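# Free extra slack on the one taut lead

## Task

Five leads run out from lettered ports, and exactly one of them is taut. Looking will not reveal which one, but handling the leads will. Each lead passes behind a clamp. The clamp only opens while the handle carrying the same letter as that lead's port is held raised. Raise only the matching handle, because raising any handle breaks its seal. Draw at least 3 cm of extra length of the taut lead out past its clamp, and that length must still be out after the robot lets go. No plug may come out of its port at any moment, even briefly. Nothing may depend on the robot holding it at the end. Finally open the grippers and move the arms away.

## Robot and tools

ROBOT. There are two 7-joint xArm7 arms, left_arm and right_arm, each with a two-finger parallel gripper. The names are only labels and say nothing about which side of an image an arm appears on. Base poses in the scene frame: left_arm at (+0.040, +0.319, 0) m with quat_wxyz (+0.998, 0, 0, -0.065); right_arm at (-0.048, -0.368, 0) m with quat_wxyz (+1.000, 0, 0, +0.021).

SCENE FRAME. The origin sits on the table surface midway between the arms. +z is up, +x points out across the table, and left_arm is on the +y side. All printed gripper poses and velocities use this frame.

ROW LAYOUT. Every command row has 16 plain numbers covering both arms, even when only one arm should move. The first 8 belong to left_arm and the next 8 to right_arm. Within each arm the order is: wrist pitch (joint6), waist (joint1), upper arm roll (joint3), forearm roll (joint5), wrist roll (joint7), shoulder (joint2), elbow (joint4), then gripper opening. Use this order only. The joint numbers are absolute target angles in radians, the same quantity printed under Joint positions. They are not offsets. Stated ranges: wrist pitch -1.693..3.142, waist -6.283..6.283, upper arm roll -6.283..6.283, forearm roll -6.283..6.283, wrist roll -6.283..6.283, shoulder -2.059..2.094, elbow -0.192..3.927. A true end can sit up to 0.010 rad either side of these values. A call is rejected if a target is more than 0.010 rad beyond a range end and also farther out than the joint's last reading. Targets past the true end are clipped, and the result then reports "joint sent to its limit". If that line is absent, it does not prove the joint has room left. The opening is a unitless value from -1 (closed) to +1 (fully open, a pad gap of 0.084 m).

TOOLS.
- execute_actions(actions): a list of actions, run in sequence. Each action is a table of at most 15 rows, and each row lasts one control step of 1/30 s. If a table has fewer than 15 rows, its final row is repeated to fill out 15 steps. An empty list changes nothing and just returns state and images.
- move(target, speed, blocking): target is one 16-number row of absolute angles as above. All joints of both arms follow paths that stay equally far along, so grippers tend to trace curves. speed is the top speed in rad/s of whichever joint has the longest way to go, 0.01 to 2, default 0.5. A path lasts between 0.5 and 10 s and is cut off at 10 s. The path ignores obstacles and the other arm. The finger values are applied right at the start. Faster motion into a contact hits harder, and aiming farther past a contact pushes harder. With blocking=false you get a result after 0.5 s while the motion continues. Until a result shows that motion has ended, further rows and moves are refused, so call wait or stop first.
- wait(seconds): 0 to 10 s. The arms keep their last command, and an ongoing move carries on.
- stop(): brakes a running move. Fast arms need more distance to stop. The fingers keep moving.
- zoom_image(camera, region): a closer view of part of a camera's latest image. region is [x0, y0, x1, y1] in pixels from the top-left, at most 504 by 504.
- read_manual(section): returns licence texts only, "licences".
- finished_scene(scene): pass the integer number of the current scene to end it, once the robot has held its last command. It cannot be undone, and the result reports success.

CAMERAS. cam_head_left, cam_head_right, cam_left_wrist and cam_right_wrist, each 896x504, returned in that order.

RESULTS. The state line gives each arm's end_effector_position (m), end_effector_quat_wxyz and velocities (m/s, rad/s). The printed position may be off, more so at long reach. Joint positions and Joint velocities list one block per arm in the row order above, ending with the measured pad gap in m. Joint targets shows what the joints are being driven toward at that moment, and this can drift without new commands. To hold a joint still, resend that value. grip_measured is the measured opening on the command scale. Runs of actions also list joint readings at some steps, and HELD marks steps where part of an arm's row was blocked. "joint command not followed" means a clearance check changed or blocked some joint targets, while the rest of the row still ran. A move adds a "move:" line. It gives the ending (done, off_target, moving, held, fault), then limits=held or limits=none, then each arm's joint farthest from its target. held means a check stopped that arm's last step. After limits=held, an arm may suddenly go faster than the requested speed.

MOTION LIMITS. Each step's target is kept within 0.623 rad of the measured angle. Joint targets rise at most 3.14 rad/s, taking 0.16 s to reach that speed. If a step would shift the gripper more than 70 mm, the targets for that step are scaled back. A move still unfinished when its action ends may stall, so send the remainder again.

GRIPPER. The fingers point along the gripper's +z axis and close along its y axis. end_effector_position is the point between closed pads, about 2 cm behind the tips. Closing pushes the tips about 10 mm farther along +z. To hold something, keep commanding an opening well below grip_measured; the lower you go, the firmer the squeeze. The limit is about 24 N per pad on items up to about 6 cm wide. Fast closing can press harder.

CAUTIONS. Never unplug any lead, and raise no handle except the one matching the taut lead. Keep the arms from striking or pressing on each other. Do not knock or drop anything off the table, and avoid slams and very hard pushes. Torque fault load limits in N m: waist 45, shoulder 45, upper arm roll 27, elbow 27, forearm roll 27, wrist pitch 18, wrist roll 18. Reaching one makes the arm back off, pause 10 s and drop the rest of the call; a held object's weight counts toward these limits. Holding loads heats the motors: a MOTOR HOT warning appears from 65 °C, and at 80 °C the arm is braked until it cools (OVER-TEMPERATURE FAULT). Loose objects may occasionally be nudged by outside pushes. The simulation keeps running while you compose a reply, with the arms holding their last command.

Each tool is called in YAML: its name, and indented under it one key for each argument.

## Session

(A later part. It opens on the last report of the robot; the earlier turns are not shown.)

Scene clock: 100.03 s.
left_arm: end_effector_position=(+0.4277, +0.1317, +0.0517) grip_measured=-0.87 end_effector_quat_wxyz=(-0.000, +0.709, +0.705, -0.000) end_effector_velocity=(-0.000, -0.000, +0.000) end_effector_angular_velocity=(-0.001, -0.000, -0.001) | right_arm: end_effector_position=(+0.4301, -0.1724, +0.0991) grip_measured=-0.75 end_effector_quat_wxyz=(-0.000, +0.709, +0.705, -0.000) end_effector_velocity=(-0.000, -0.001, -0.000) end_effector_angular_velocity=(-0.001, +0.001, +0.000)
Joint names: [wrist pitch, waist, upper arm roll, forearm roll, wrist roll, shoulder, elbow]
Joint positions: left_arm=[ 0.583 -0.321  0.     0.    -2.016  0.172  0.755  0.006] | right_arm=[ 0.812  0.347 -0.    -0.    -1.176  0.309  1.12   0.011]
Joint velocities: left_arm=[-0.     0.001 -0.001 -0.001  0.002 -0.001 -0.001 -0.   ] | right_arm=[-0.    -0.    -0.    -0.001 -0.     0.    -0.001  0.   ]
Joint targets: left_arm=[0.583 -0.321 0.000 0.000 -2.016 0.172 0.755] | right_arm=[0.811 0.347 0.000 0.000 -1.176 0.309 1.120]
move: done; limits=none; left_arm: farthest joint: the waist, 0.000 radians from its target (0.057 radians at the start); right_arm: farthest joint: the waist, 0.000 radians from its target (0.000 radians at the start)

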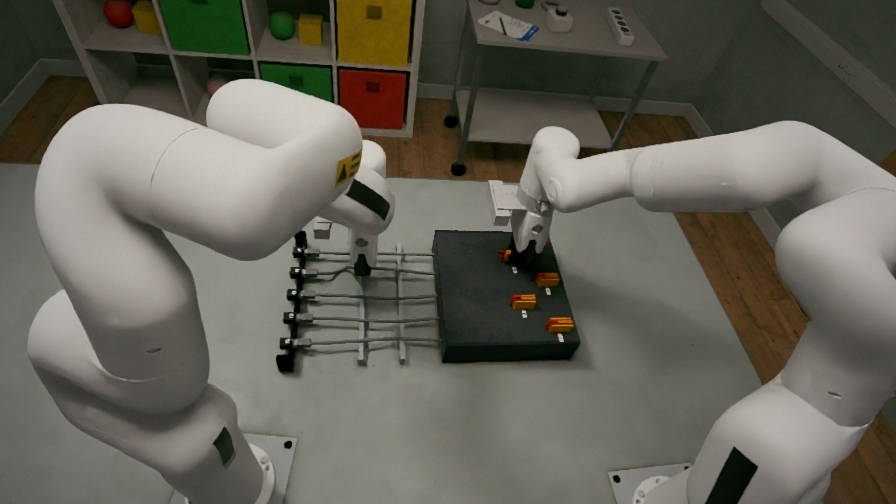

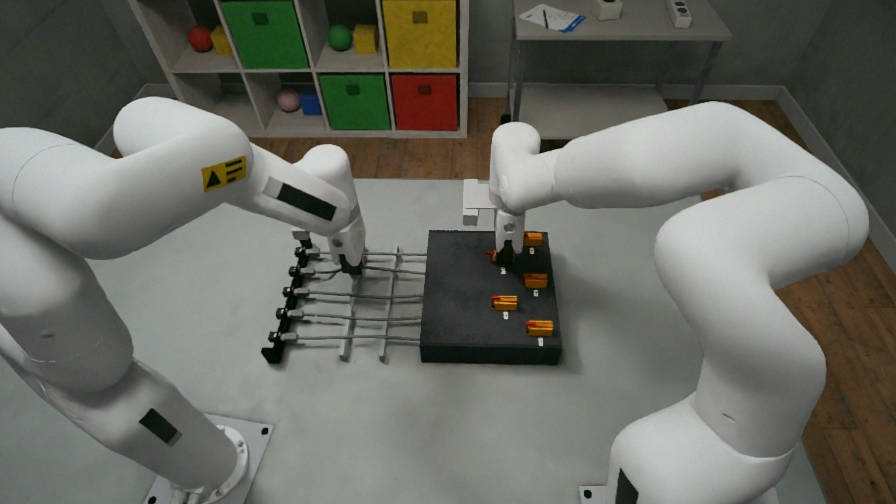

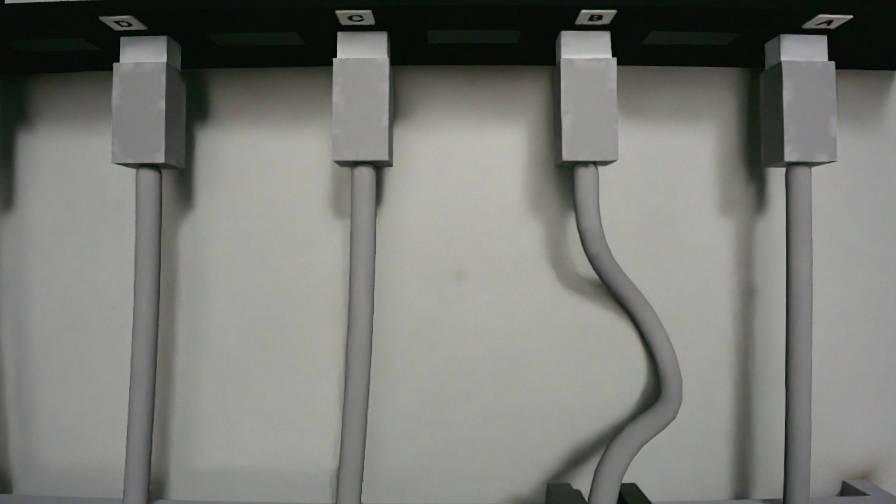

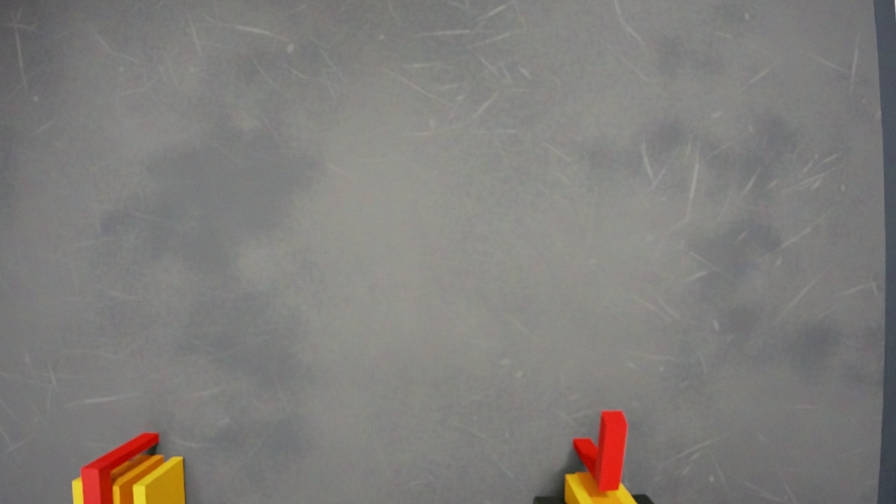

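execute_actions:
  actions:
    - [[0.5826,-0.321,0,0,-2.016,0.172,0.7546,-1,0.794,0.347,0,0,-1.176,0.321,1.115,-1]]
    - [[0.5826,-0.321,0,0,-2.016,0.172,0.7546,-1,0.794,0.347,0,0,-1.176,0.321,1.115,-0.2]]
    - [[0.5826,-0.321,0,0,-2.016,0.172,0.7546,-0.3,0.85,0.347,0,0,-1.176,0.284,1.134,-0.2]]
    - [[0.705,-0.321,0,0,-2.016,0.075,0.78,-0.3,0.94,0.3486,0,0,-1.174,0.2249,1.1649,-0.2]]

move:
  target: [1.2,0,0,0,-1.8,-0.3,0.9,-0.3,1.166,0.05,0,0,-1.323,-0.251,0.915,-0.2]

Scene clock: 114.90 s.
left_arm: end_effector_position=(+0.4275, +0.1320, +0.0921) grip_measured=-0.32 end_effector_quat_wxyz=(-0.001, +0.709, +0.705, -0.000) end_effector_velocity=(+0.003, -0.004, +0.007) end_effector_angular_velocity=(-0.006, -0.009, -0.004) | right_arm: end_effector_position=(+0.4275, -0.1726, +0.1490) grip_measured=-0.22 end_effector_quat_wxyz=(-0.000, +0.709, +0.705, -0.001) end_effector_velocity=(+0.003, +0.001, +0.007) end_effector_angular_velocity=(+0.004, -0.009, +0.000)
Joint names: [wrist pitch, waist, upper arm roll, forearm roll, wrist roll, shoulder, elbow]
Joint positions: left_arm=[ 0.704 -0.321  0.     0.    -2.016  0.076  0.779  0.03 ] | right_arm=[ 0.94   0.349  0.    -0.    -1.174  0.226  1.164  0.035]
Joint velocities: left_arm=[ 0.008 -0.002 -0.003 -0.001 -0.    -0.009  0.01   0.   ] | right_arm=[ 0.006  0.001 -0.     0.     0.001 -0.007  0.009 -0.   ]
Joint targets: left_arm=[0.705 -0.321 0.000 0.000 -2.016 0.075 0.780] | right_arm=[0.940 0.349 0.000 0.000 -1.174 0.225 1.165]
Step readings (joint positions; steps 1 to 15: 1st action; 16 to 30: 2nd action; 31 to 45: 3rd action; 46 to 60: 4th action):
0: left_arm=[0.583 -0.321 0.000 0.000 -2.016 0.172 0.755] | right_arm=[0.812 0.347 -0.000 -0.000 -1.176 0.309 1.120]
1: left_arm=[0.583 -0.321 0.000 0.000 -2.016 0.172 0.755] | right_arm=[0.811 0.347 -0.000 -0.000 -1.176 0.309 1.120]
2: left_arm=[0.583 -0.321 0.000 0.000 -2.016 0.172 0.755] | right_arm=[0.810 0.347 -0.000 -0.000 -1.176 0.309 1.120]
4: left_arm=[0.583 -0.321 0.000 0.000 -2.016 0.172 0.755] | right_arm=[0.806 0.347 -0.000 0.000 -1.176 0.311 1.118]
8: left_arm=[0.583 -0.321 -0.000 -0.000 -2.016 0.172 0.755] | right_arm=[0.798 0.347 0.000 0.000 -1.176 0.317 1.116]
15: left_arm=[0.582 -0.321 -0.000 -0.000 -2.016 0.172 0.755] | right_arm=[0.795 0.347 0.000 -0.000 -1.176 0.320 1.115]
16: left_arm=[0.582 -0.321 -0.000 -0.000 -2.016 0.172 0.755] | right_arm=[0.795 0.347 0.000 -0.000 -1.176 0.320 1.115]
17: left_arm=[0.582 -0.321 -0.001 -0.000 -2.016 0.172 0.755] | right_arm=[0.792 0.347 -0.000 -0.000 -1.176 0.320 1.117]
19: left_arm=[0.582 -0.321 -0.001 -0.000 -2.016 0.172 0.755] | right_arm=[0.788 0.346 -0.001 0.000 -1.175 0.318 1.123]
23: left_arm=[0.582 -0.321 -0.001 -0.000 -2.016 0.172 0.755] | right_arm=[0.790 0.346 -0.001 0.000 -1.176 0.318 1.121]
30: left_arm=[0.582 -0.321 -0.001 -0.000 -2.016 0.172 0.755] | right_arm=[0.793 0.347 -0.000 -0.000 -1.176 0.321 1.116]
31: left_arm=[0.582 -0.321 -0.001 -0.000 -2.016 0.172 0.755] | right_arm=[0.794 0.347 -0.000 -0.000 -1.176 0.320 1.116]
32: left_arm=[0.583 -0.321 0.001 0.000 -2.016 0.172 0.754] | right_arm=[0.799 0.347 -0.000 -0.000 -1.176 0.319 1.116]
34: left_arm=[0.583 -0.320 0.003 0.000 -2.016 0.172 0.754] | right_arm=[0.822 0.347 -0.000 -0.000 -1.176 0.305 1.122]
38: left_arm=[0.583 -0.320 0.002 0.000 -2.016 0.172 0.754] | right_arm=[0.843 0.347 -0.000 0.000 -1.176 0.285 1.135]
45: left_arm=[0.583 -0.321 0.000 0.000 -2.016 0.172 0.755] | right_arm=[0.850 0.347 0.000 -0.000 -1.176 0.285 1.133]
46: left_arm=[0.583 -0.321 0.000 0.000 -2.016 0.172 0.755] | right_arm=[0.850 0.347 0.000 -0.000 -1.176 0.284 1.134]
47: left_arm=[0.588 -0.321 0.000 0.000 -2.016 0.169 0.755] | right_arm=[0.855 0.347 -0.000 -0.000 -1.176 0.282 1.135]
49: left_arm=[0.627 -0.321 0.000 -0.000 -2.016 0.142 0.760] | right_arm=[0.888 0.348 -0.000 -0.000 -1.175 0.264 1.143]
53: left_arm=[0.689 -0.320 0.001 0.000 -2.016 0.084 0.780] | right_arm=[0.929 0.348 0.000 0.000 -1.174 0.228 1.166]
60: Joint positions above

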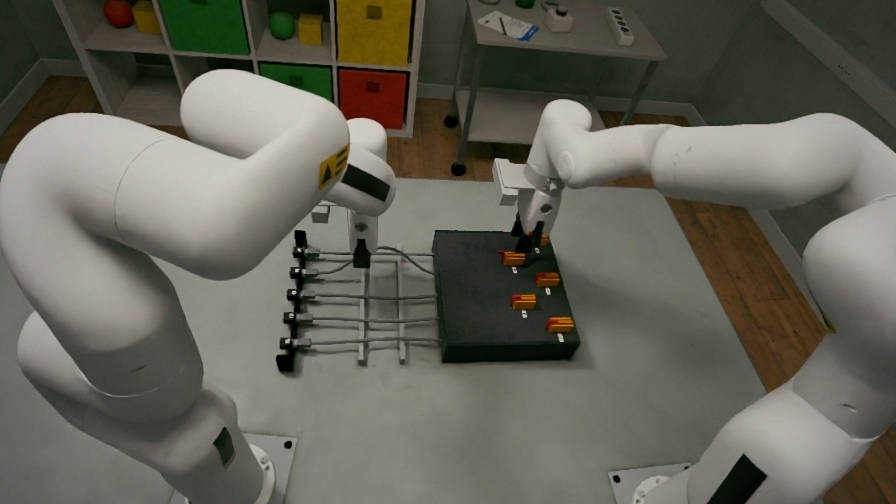

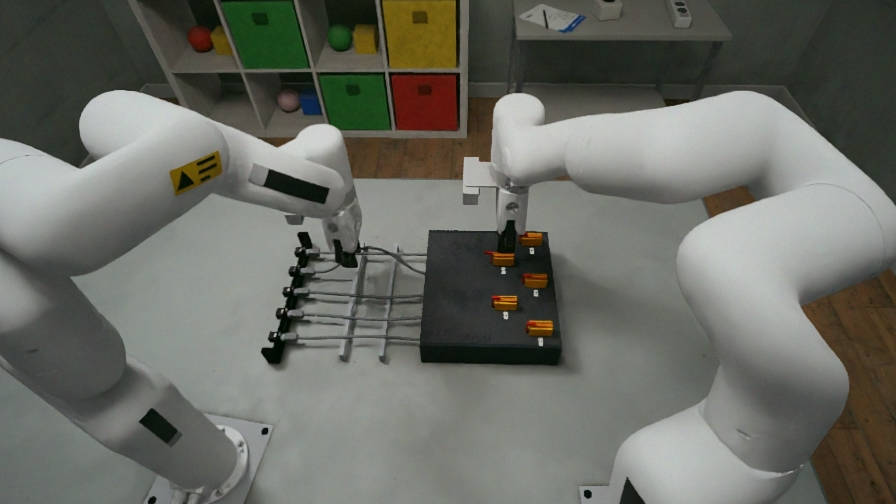

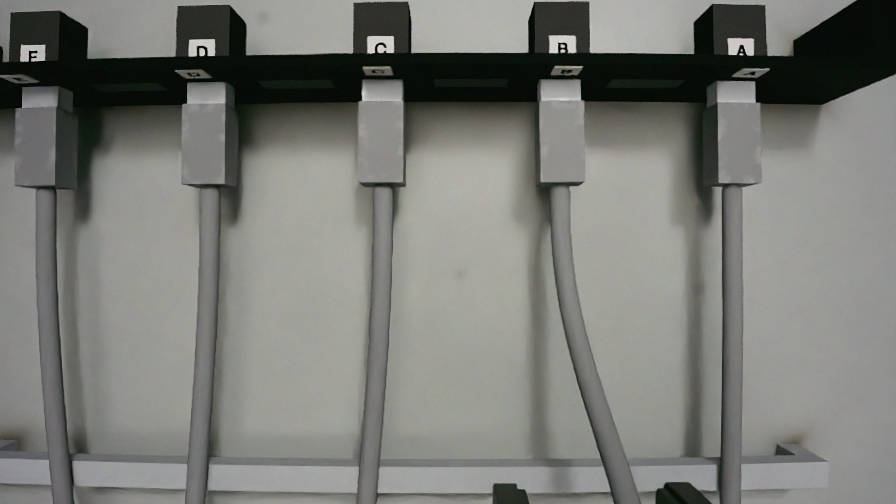

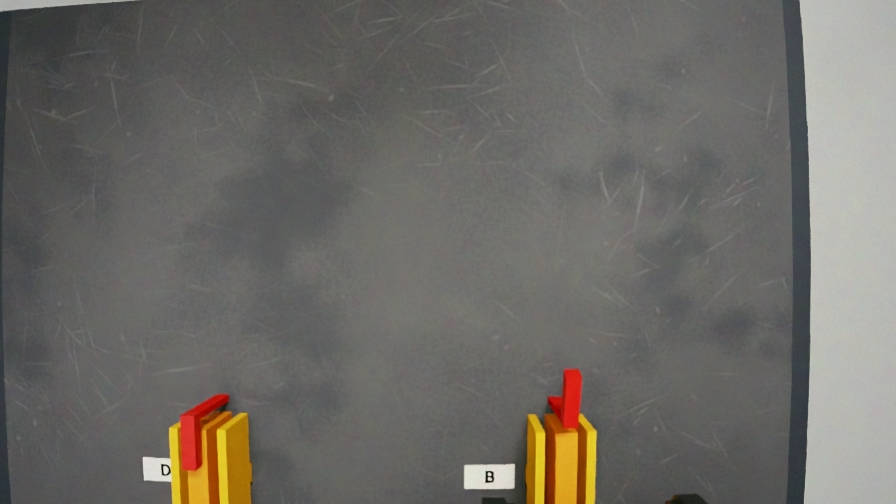

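Scene clock: 116.50 s.
left_arm: end_effector_position=(+0.4233, +0.2691, +0.2588) grip_measured=-0.32 end_effector_quat_wxyz=(-0.000, +0.671, +0.741, -0.000) end_effector_velocity=(+0.000, +0.001, +0.001) end_effector_angular_velocity=(-0.000, -0.002, +0.004) | right_arm: end_effector_position=(+0.3496, -0.3315, +0.2485) grip_measured=-0.22 end_effector_quat_wxyz=(-0.000, +0.760, +0.650, -0.000) end_effector_velocity=(-0.000, -0.001, +0.001) end_effector_angular_velocity=(+0.000, -0.002, -0.002)
Joint names: [wrist pitch, waist, upper arm roll, forearm roll, wrist roll, shoulder, elbow]
Joint positions: left_arm=[ 1.2   -0.    -0.    -0.    -1.8   -0.299  0.9    0.03 ] | right_arm=[ 1.166  0.05   0.     0.    -1.323 -0.25   0.915  0.035]
Joint velocities: left_arm=[ 0.001  0.002  0.001  0.    -0.    -0.003  0.001 -0.   ] | right_arm=[ 0.001 -0.002 -0.001 -0.    -0.001 -0.004 -0.001 -0.   ]
Joint targets: left_arm=[1.200 0.000 0.000 0.000 -1.800 -0.300 0.900] | right_arm=[1.166 0.050 0.000 0.000 -1.323 -0.251 0.915]
move: done; limits=none; left_arm: farthest joint: the shoulder, 0.001 radians from its target (0.376 radians at the start); right_arm: farthest joint: the shoulder, 0.001 radians from its target (0.477 radians at the start)

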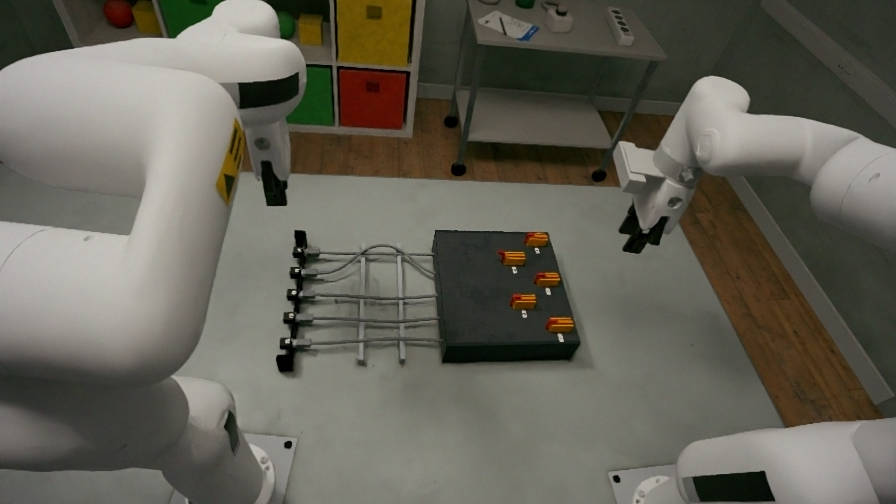

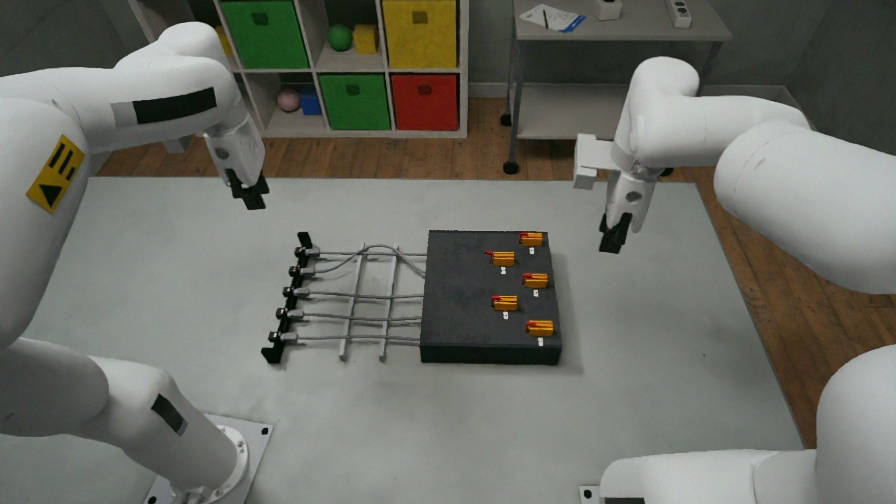

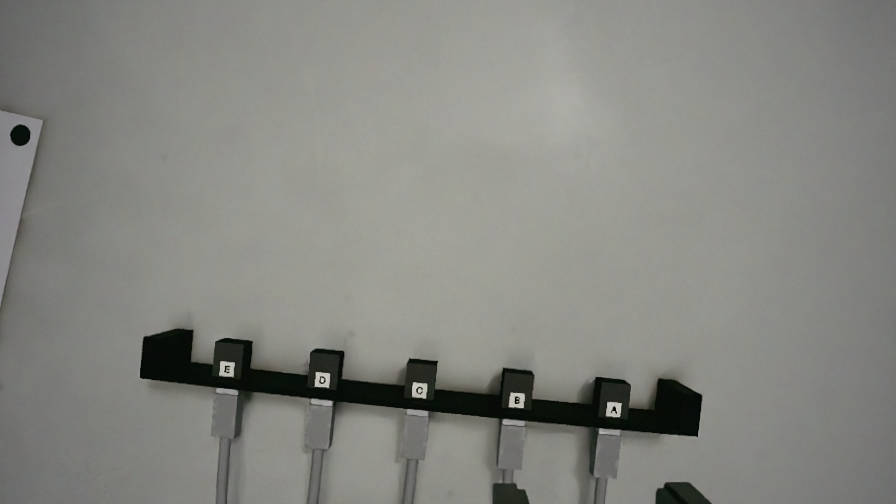

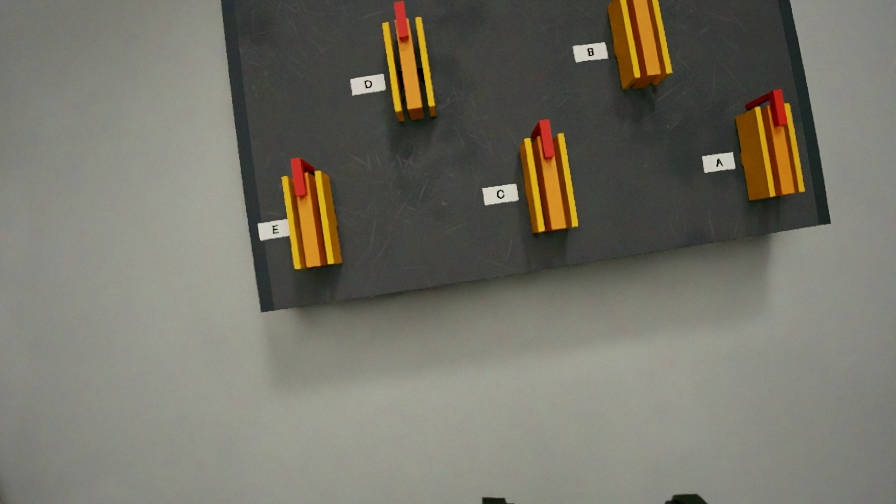

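finished_scene:
  scene: 2

The scene is finished: the task was done.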